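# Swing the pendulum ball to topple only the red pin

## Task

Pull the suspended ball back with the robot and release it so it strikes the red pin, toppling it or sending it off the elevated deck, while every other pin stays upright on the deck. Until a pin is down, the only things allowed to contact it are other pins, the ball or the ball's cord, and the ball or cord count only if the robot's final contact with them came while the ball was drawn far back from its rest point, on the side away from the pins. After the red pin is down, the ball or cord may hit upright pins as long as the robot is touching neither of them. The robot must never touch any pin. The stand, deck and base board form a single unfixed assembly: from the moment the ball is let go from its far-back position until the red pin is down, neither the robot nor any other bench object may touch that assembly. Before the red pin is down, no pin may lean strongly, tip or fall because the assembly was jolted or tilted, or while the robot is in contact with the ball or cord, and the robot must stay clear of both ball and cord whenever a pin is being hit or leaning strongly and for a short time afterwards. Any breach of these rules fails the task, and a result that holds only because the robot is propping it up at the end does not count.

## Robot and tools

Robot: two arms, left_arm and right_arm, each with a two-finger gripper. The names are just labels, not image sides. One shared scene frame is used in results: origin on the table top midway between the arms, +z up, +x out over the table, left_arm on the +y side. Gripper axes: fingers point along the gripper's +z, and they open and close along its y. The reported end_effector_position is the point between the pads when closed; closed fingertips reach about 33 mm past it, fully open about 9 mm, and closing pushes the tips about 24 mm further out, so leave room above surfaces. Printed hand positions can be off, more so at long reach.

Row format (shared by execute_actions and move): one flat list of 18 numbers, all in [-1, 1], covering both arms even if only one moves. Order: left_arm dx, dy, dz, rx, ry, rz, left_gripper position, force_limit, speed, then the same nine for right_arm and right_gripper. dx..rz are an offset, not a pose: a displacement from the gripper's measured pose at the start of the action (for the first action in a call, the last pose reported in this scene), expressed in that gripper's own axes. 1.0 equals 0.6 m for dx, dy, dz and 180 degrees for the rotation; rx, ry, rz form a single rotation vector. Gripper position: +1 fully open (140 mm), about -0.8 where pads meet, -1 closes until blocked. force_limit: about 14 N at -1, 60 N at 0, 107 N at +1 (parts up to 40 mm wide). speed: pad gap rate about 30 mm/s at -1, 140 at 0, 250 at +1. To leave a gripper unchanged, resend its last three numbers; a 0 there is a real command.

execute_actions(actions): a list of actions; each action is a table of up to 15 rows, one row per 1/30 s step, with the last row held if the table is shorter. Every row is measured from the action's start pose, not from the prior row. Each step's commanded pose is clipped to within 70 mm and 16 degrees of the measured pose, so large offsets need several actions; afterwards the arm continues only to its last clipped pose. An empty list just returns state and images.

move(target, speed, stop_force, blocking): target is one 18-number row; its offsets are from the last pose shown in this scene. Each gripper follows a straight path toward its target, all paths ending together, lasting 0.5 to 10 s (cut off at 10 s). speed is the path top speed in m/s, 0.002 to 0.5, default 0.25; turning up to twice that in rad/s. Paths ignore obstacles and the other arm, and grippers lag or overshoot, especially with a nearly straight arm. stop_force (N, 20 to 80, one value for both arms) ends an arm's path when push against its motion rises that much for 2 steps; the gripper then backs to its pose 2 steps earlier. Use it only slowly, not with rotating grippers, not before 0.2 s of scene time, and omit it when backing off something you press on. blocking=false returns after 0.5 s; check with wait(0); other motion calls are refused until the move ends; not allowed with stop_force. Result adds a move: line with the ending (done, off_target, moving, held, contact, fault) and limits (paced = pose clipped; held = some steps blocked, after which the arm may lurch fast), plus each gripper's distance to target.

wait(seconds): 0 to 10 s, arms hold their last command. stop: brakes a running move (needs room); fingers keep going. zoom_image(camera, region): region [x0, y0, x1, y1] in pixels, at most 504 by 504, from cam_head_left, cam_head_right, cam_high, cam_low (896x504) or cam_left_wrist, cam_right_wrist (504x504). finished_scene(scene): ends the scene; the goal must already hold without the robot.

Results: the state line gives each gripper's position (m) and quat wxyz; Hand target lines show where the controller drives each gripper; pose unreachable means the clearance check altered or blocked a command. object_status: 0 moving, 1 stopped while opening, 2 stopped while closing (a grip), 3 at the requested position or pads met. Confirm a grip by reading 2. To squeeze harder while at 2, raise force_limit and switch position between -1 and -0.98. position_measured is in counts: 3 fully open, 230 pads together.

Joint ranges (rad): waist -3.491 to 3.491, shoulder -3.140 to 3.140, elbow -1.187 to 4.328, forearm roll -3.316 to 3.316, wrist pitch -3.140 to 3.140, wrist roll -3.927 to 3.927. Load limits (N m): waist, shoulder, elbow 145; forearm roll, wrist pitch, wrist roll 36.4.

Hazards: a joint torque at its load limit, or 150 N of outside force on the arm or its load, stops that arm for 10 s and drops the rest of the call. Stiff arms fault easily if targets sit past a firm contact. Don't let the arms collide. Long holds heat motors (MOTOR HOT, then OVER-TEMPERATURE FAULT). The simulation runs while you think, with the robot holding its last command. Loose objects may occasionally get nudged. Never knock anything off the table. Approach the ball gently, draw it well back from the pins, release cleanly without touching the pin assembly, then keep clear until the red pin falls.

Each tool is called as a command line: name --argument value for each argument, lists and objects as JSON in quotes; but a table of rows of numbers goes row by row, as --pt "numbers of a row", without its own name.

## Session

execute_actions --actions '[]'

Scene clock: 0.00 s.
left_arm: end_effector_position=(+0.1818, +0.7964, +0.2821) position_measured=3 object_status=3 end_effector_quat_wxyz=(+0.468, +0.842, -0.056, -0.262) | right_arm: end_effector_position=(+0.5205, -0.4122, +0.3163) position_measured=3 object_status=3 end_effector_quat_wxyz=(-0.088, +0.920, +0.168, +0.344)
Joint positions: left_arm=[ 1.084  0.808  0.912 -0.664 -2.707 -0.299] | right_arm=[-0.212 -0.144 -0.033 -0.444 -1.096  2.198]
Joint velocities: left_arm=[ 0.    -0.    -0.001  0.001 -0.     0.001] | right_arm=[-0.     0.001 -0.002  0.     0.    -0.002]
Hand target (left_arm): +0.182, +0.796, +0.282; +0.468, +0.842, -0.056, -0.262
Hand target (right_arm): +0.521, -0.412, +0.316; -0.088, +0.920, +0.168, +0.344

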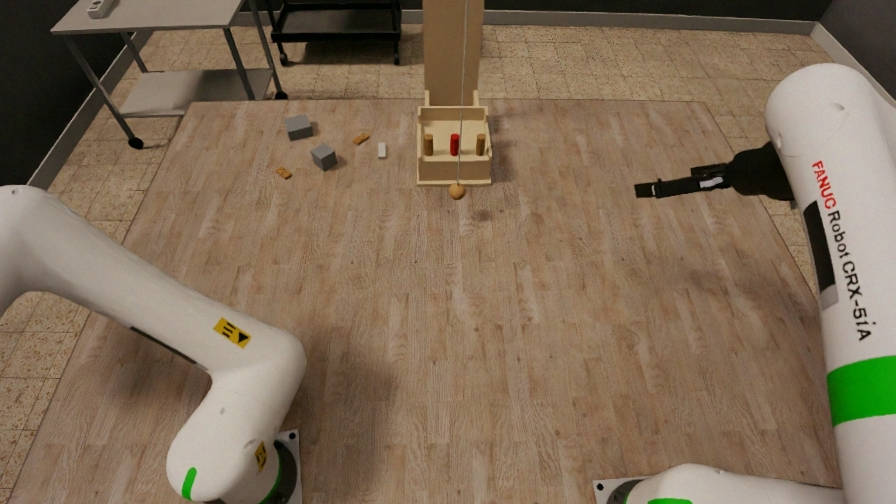

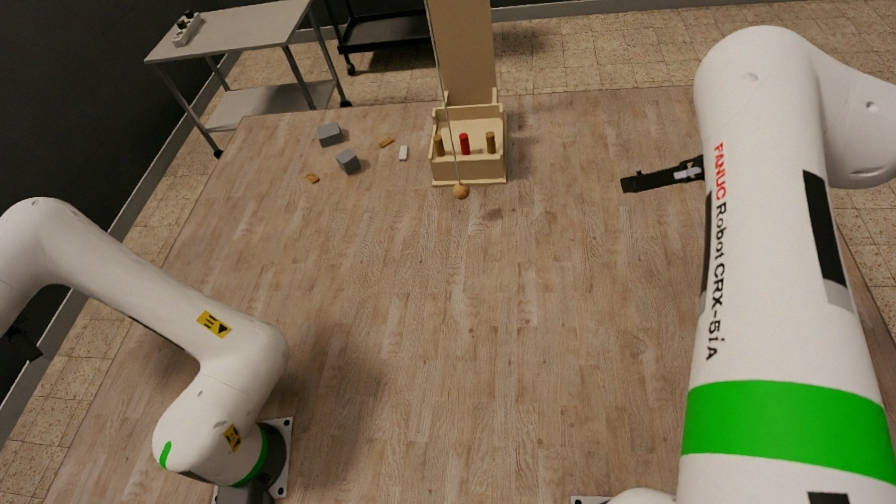

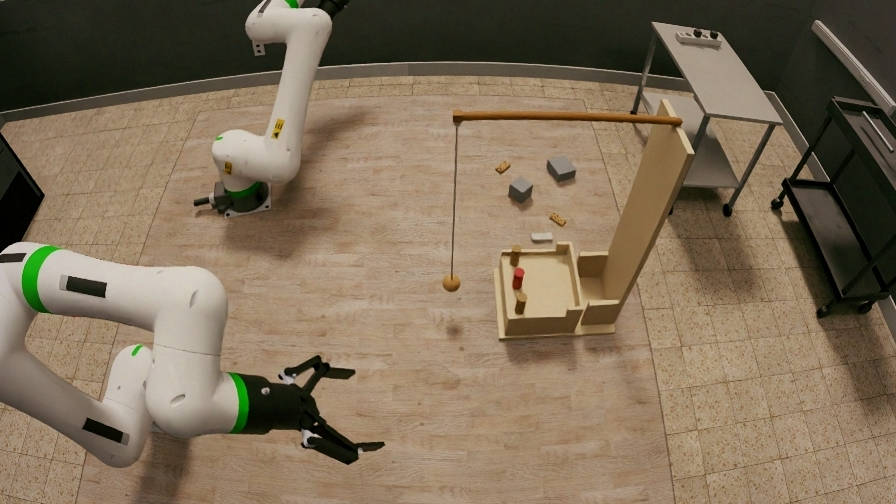

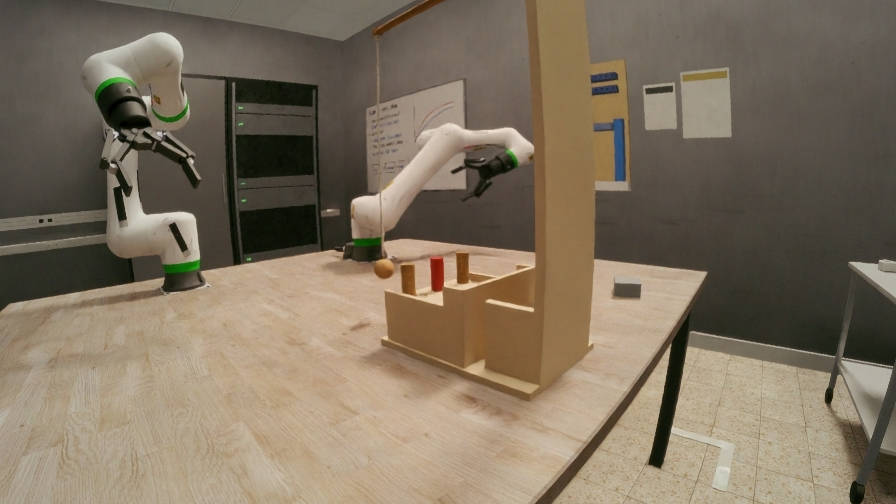

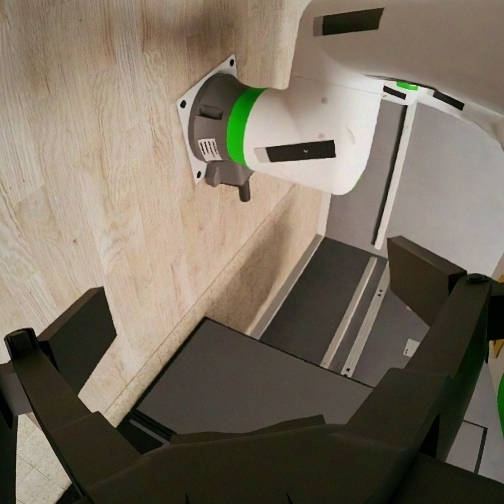

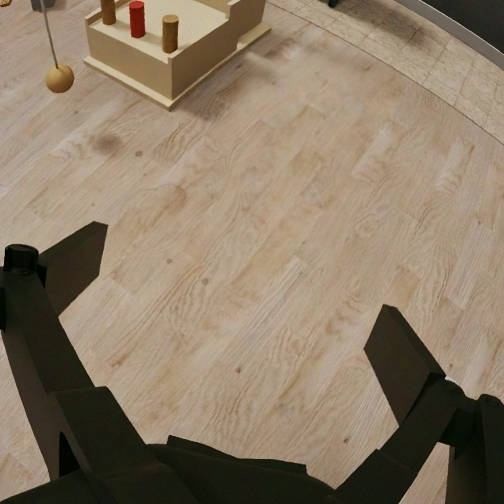

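move --target '[0,0,0,0,0,0,1,0,0,0.015,-0.607,0.355,-0.086,0.022,0.07,1,0,0]'

move --target '[0,0,0,0,0,0,1,0,0,0.083,0,0.2,0,0,0,1,0,0]' --speed 0.15

Scene clock: 6.93 s.
left_arm: end_effector_position=(+0.1818, +0.7964, +0.2821) position_measured=3 object_status=3 end_effector_quat_wxyz=(+0.468, +0.842, -0.056, -0.262) | right_arm: end_effector_position=(+0.5204, -0.0111, +0.1806) position_measured=3 object_status=3 end_effector_quat_wxyz=(-0.007, +0.923, +0.016, +0.384)
Joint positions: left_arm=[ 1.084  0.808  0.912 -0.664 -2.707 -0.299] | right_arm=[ 0.897  0.045 -0.588  1.067 -0.683 -0.102]
Joint velocities: left_arm=[ 0. -0. -0. -0.  0. -0.] | right_arm=[-0.003  0.    -0.     0.002 -0.    -0.005]
Hand target (left_arm): +0.182, +0.796, +0.282; +0.468, +0.842, -0.056, -0.262
Hand target (right_arm): +0.521, -0.011, +0.181; -0.007, +0.923, +0.015, +0.384
Off the commanded pose (left_arm): 0.000 m, 0 deg.
Off the commanded pose (right_arm): 0.002 m, 0 deg.
move: done

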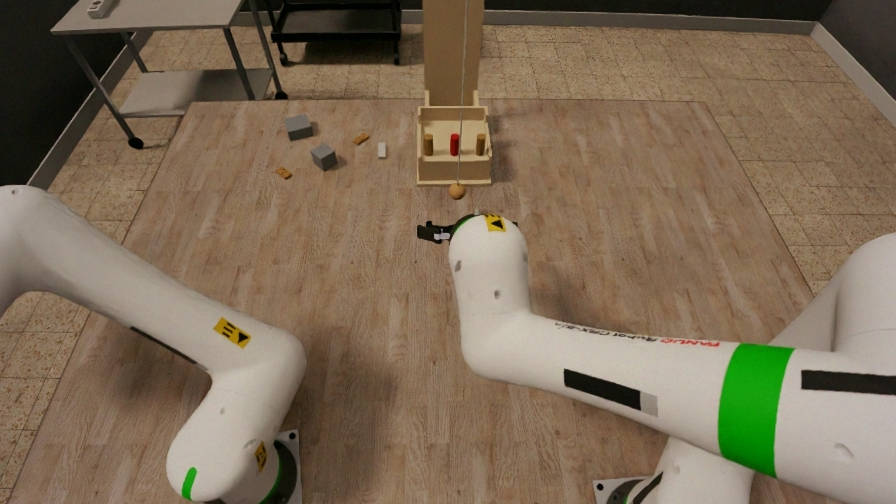

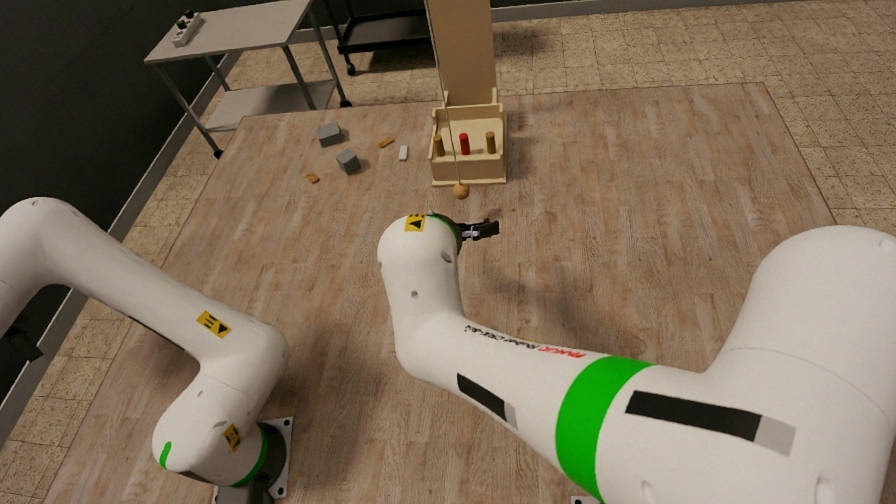

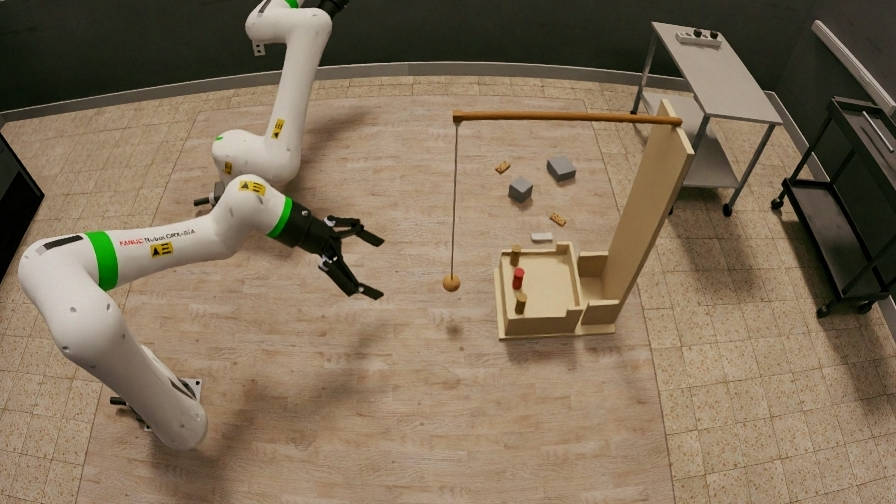

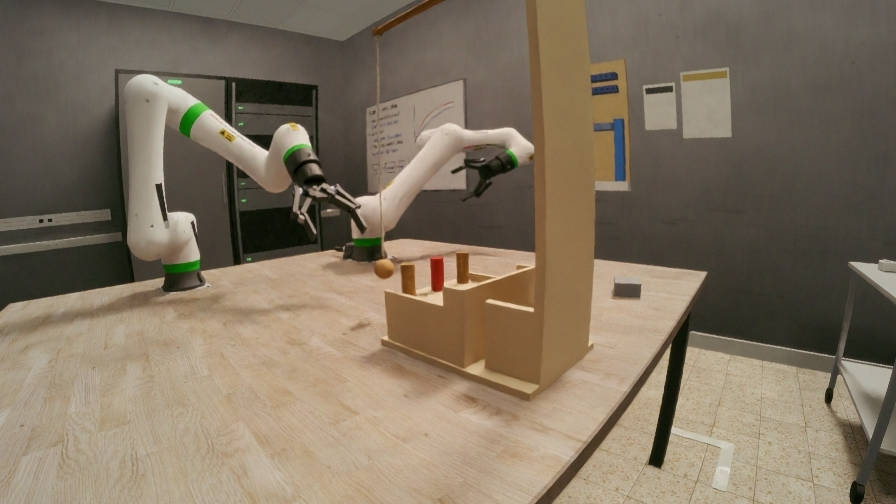

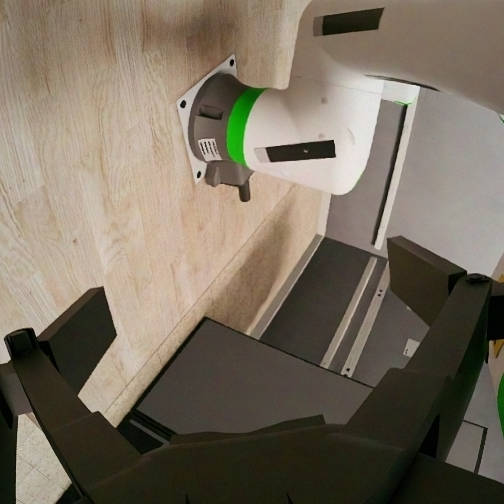

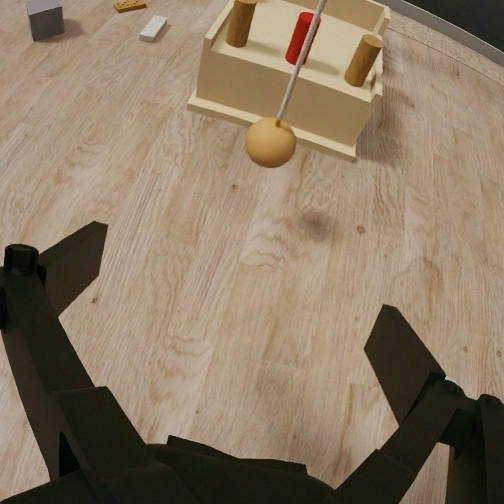

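Scene clock: 8.17 s.
left_arm: end_effector_position=(+0.1818, +0.7964, +0.2821) position_measured=3 object_status=3 end_effector_quat_wxyz=(+0.468, +0.842, -0.056, -0.262) | right_arm: end_effector_position=(+0.6406, -0.0070, +0.1309) position_measured=3 object_status=3 end_effector_quat_wxyz=(-0.007, +0.923, +0.016, +0.384)
Joint positions: left_arm=[ 1.084  0.808  0.912 -0.664 -2.707 -0.299] | right_arm=[ 0.682  0.313 -0.409  1.219 -0.494 -0.122]
Joint velocities: left_arm=[-0.     0.    -0.     0.     0.    -0.001] | right_arm=[-0.     0.     0.001  0.001  0.    -0.001]
Hand target (left_arm): +0.182, +0.796, +0.282; +0.468, +0.842, -0.056, -0.262
Hand target (right_arm): +0.641, -0.007, +0.131; -0.007, +0.923, +0.016, +0.384
Off the commanded pose (left_arm): 0.000 m, 0 deg.
Off the commanded pose (right_arm): 0.000 m, 0 deg.
move: done

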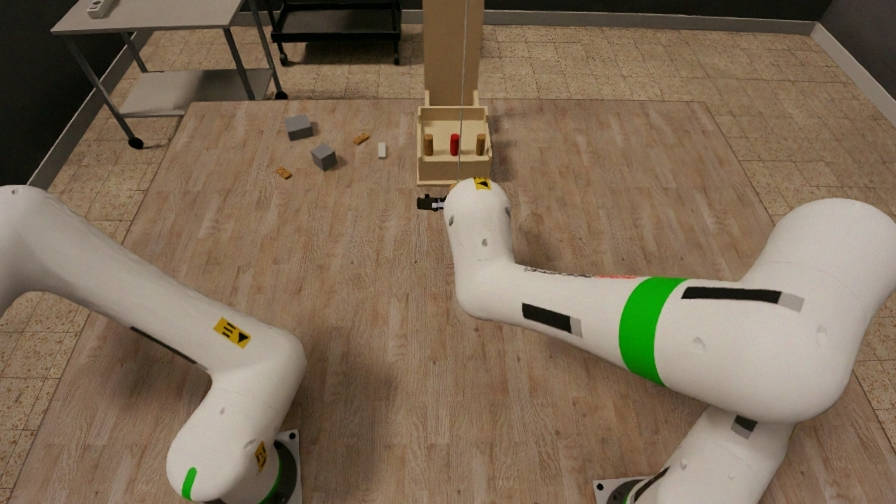

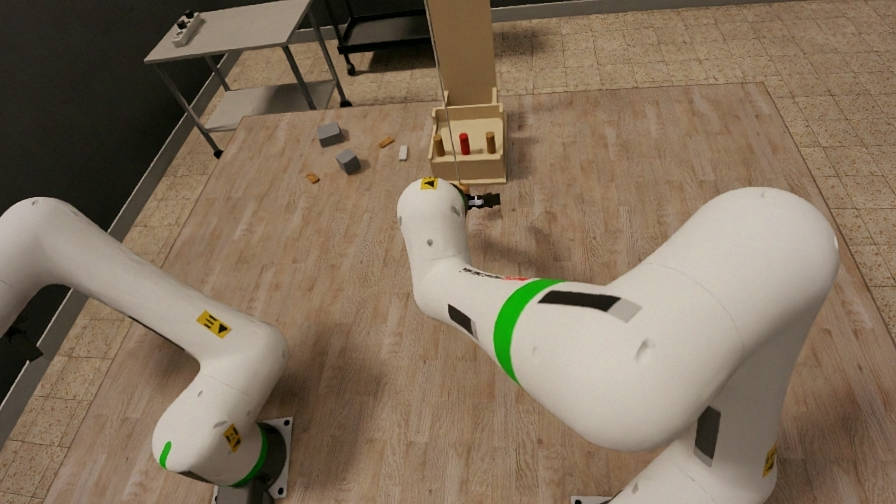

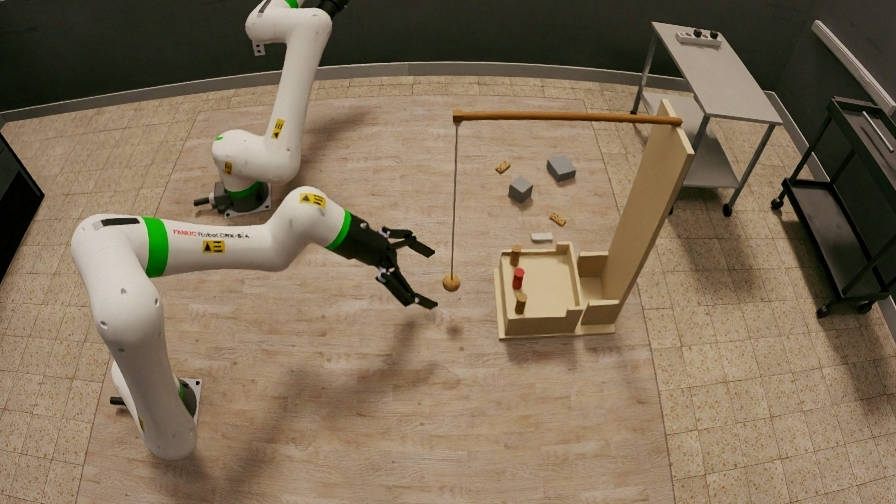

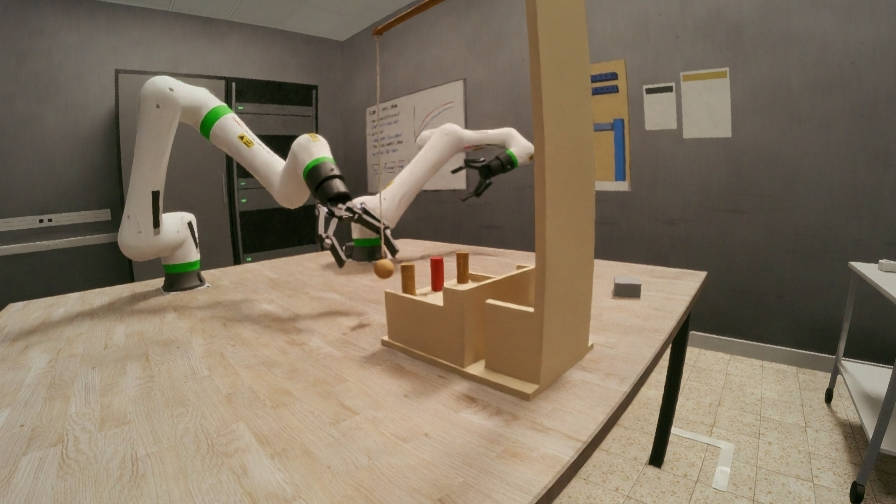

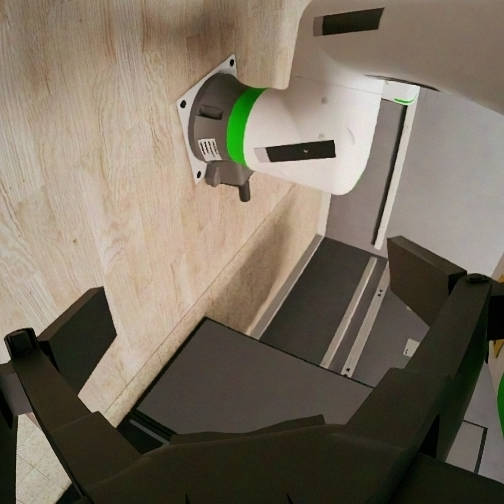

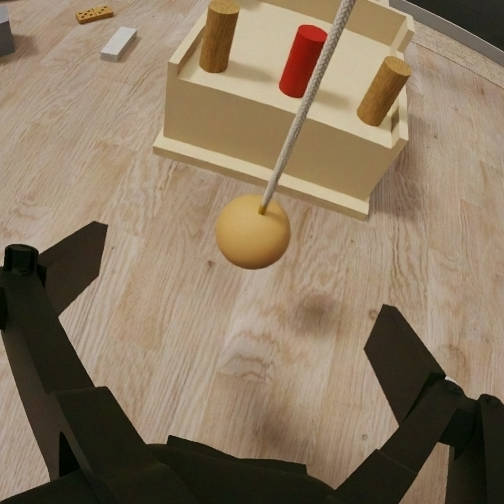

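move --target '[0,0,0,0,0,0,1,0,0,0.03,0,0.082,0,0,0,1,0,0]' --speed 0.08

move --target '[0,0,0,0,0,0,1,0,0,0,0,0,0,0,0,-1,-0.6,0]'

move --target '[0,0,0,0,0,0,1,0,0,-0.207,-0.005,-0.383,0,0,0,-1,-0.6,0]' --speed 0.12

Scene clock: 13.63 s.
left_arm: end_effector_position=(+0.1818, +0.7964, +0.2821) position_measured=3 object_status=3 end_effector_quat_wxyz=(+0.468, +0.842, -0.056, -0.262) | right_arm: end_effector_position=(+0.6881, -0.0054, +0.1088) position_measured=3 object_status=3 end_effector_quat_wxyz=(-0.007, +0.923, +0.016, +0.384)
Joint positions: left_arm=[ 1.084  0.808  0.912 -0.664 -2.707 -0.299] | right_arm=[ 0.62   0.425 -0.315  1.263 -0.444 -0.125]
Joint velocities: left_arm=[ 0.     0.    -0.001  0.    -0.002  0.001] | right_arm=[ 0.     0.    -0.     0.    -0.     0.001]
Hand target (left_arm): +0.182, +0.796, +0.282; +0.468, +0.842, -0.056, -0.262
Hand target (right_arm): +0.688, -0.005, +0.109; -0.007, +0.923, +0.016, +0.384
Off the commanded pose (left_arm): 0.000 m, 0 deg.
Off the commanded pose (right_arm): 0.000 m, 0 deg.
move: done

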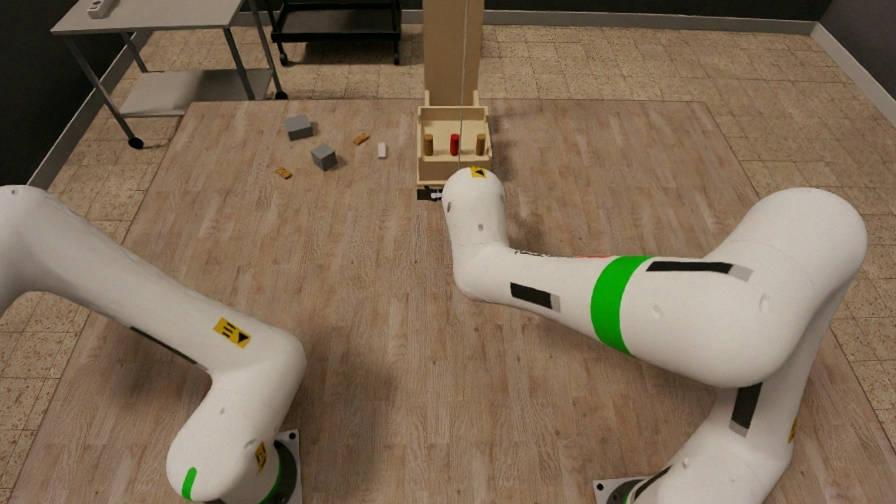

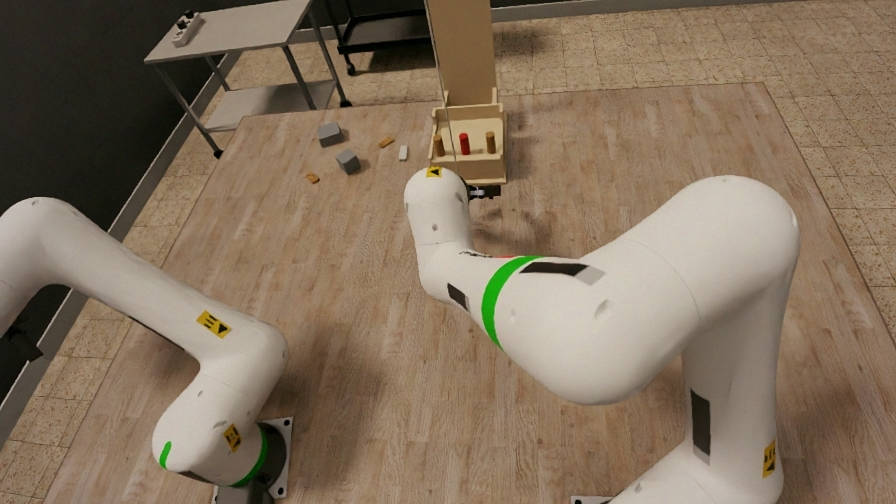

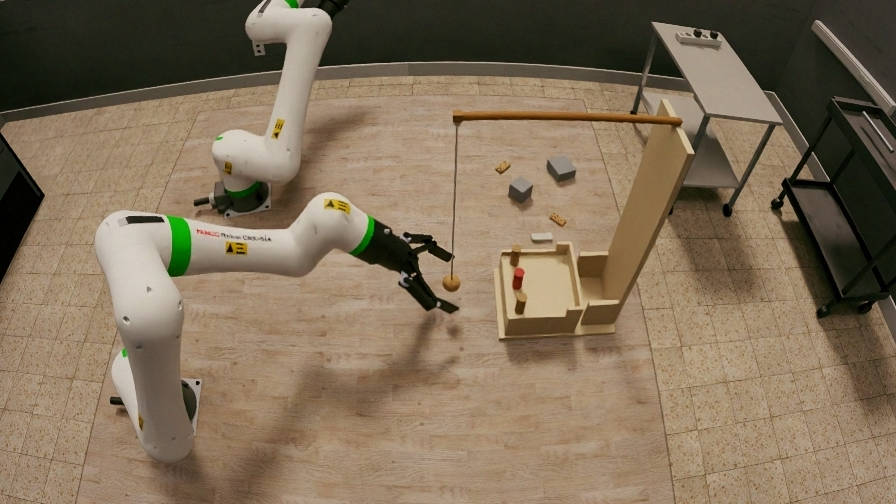

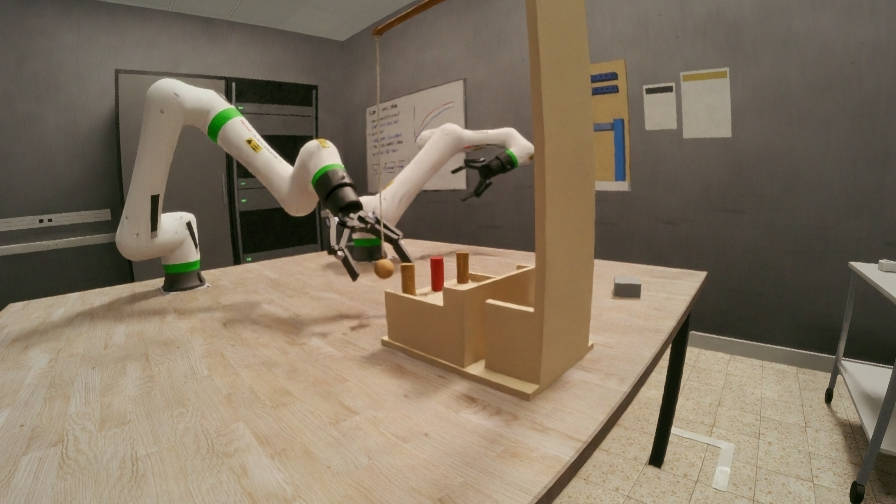

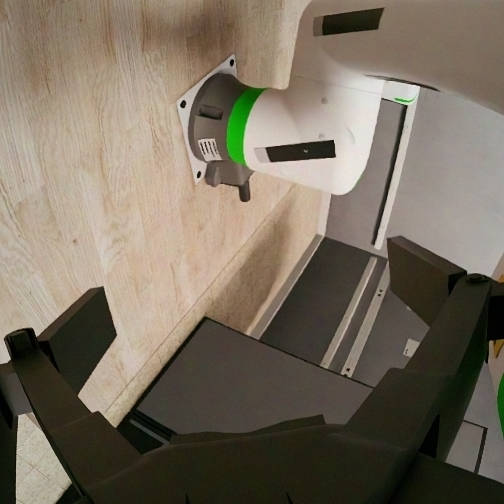

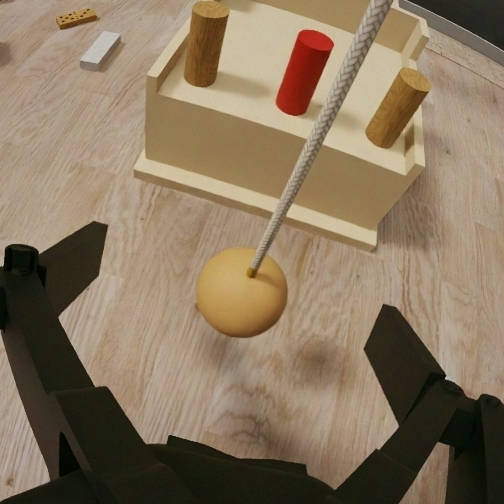

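Scene clock: 14.60 s.
left_arm: end_effector_position=(+0.1818, +0.7964, +0.2821) position_measured=3 object_status=3 end_effector_quat_wxyz=(+0.468, +0.842, -0.056, -0.262) | right_arm: end_effector_position=(+0.6881, -0.0054, +0.1088) position_measured=169 object_status=2 end_effector_quat_wxyz=(-0.007, +0.923, +0.016, +0.384)
Joint positions: left_arm=[ 1.084  0.808  0.912 -0.664 -2.707 -0.299] | right_arm=[ 0.62   0.425 -0.315  1.263 -0.444 -0.125]
Joint velocities: left_arm=[ 0.    -0.    -0.001 -0.001  0.001 -0.   ] | right_arm=[-0.    -0.     0.002  0.001 -0.     0.002]
Hand target (left_arm): +0.182, +0.796, +0.282; +0.468, +0.842, -0.056, -0.262
Hand target (right_arm): +0.688, -0.005, +0.109; -0.007, +0.923, +0.016, +0.384
Off the commanded pose (left_arm): 0.000 m, 0 deg.
Off the commanded pose (right_arm): 0.000 m, 0 deg.
move: done

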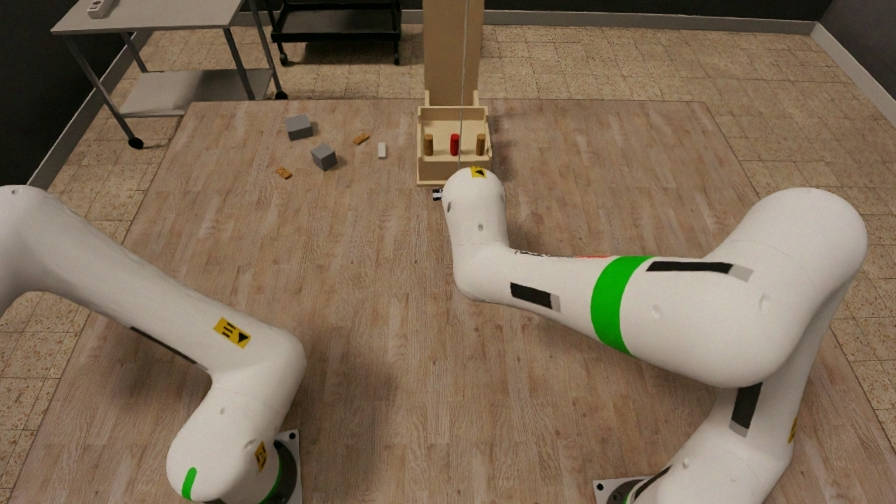

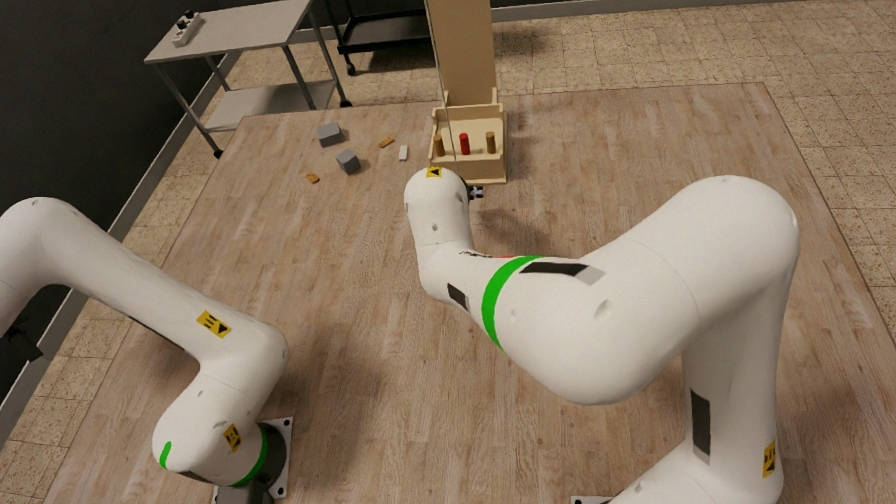

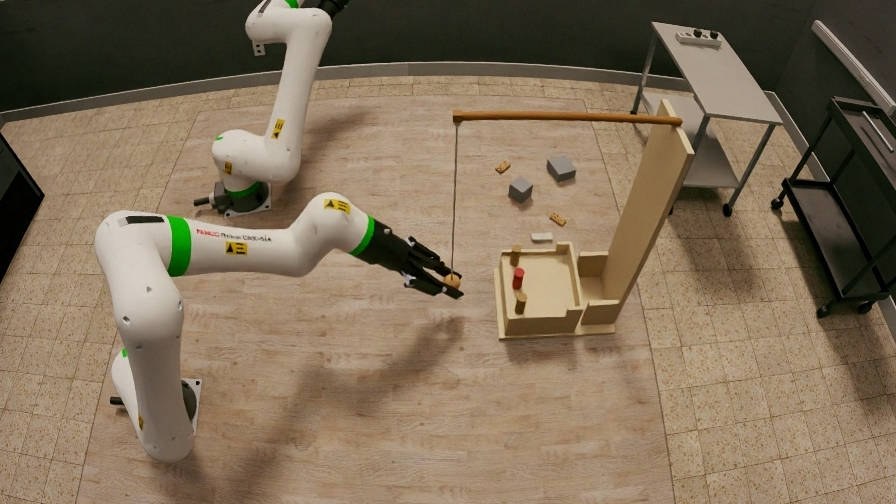

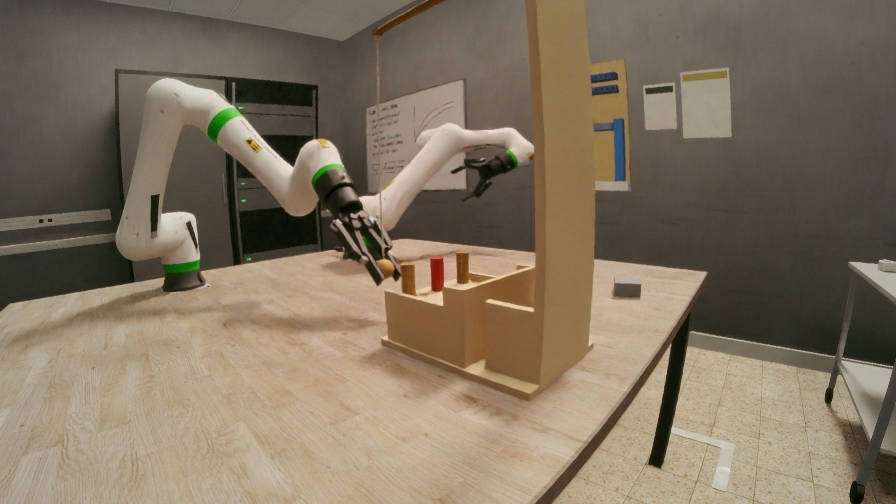

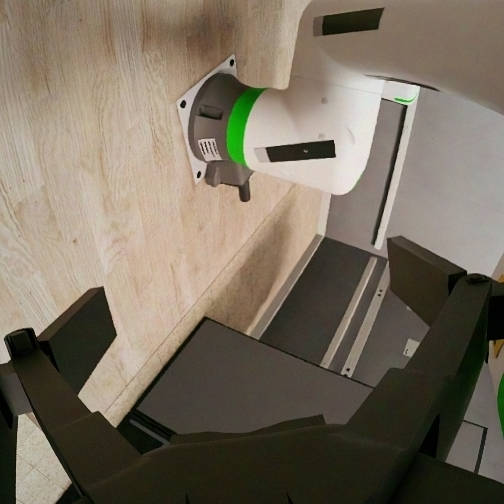

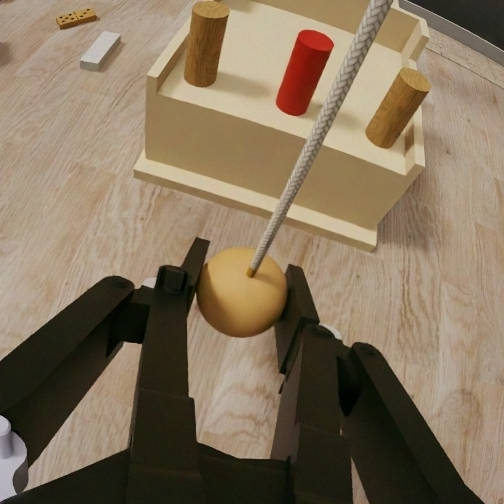

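Scene clock: 17.13 s.
left_arm: end_effector_position=(+0.1818, +0.7964, +0.2821) position_measured=3 object_status=3 end_effector_quat_wxyz=(+0.468, +0.842, -0.056, -0.262) | right_arm: end_effector_position=(+0.4375, -0.0108, +0.1836) position_measured=169 object_status=2 end_effector_quat_wxyz=(-0.007, +0.923, +0.016, +0.384)
Joint positions: left_arm=[ 1.084  0.808  0.912 -0.664 -2.707 -0.299] | right_arm=[ 1.084 -0.093 -0.71   1.024 -0.822 -0.194]
Joint velocities: left_arm=[-0.    -0.    -0.001  0.     0.    -0.002] | right_arm=[ 0.    -0.001  0.001 -0.001 -0.     0.001]
Hand target (left_arm): +0.182, +0.796, +0.282; +0.468, +0.842, -0.056, -0.262
Hand target (right_arm): +0.437, -0.011, +0.184; -0.007, +0.923, +0.016, +0.384
Off the commanded pose (left_arm): 0.000 m, 0 deg.
Off the commanded pose (right_arm): 0.001 m, 0 deg.
move: done

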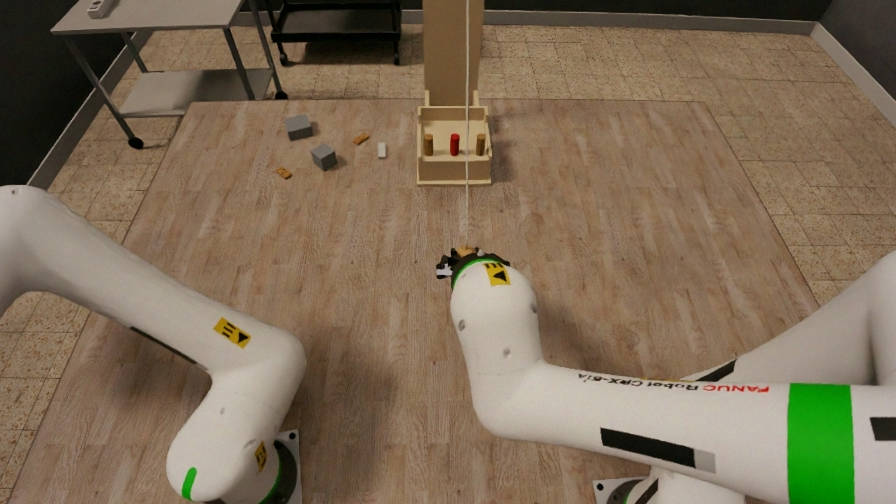

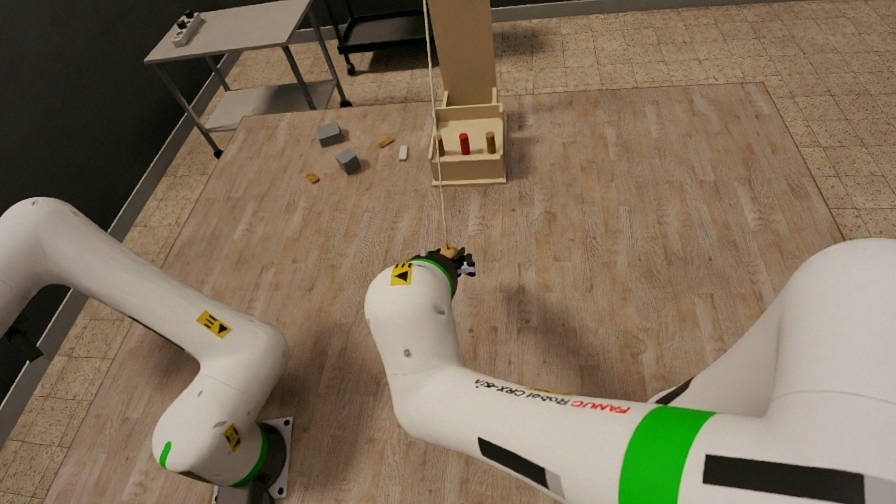

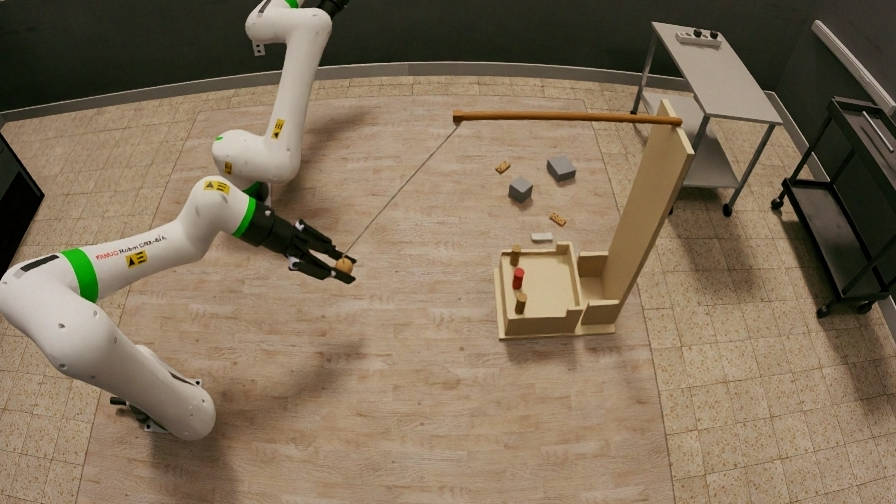

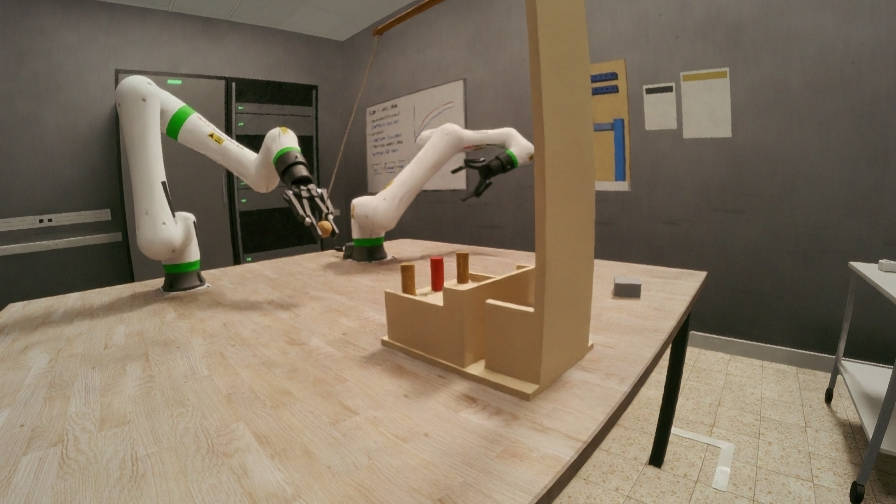

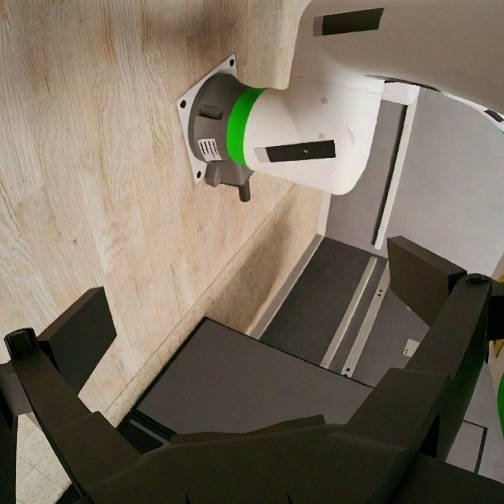

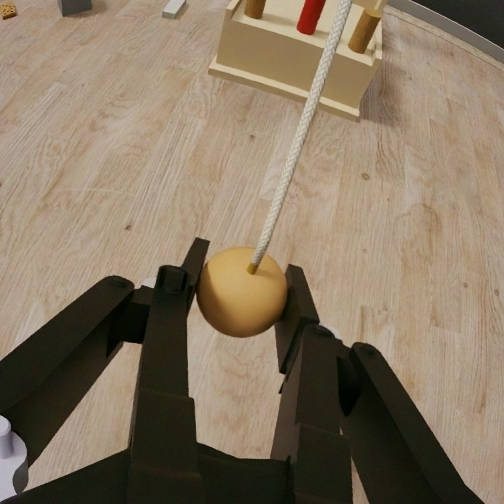

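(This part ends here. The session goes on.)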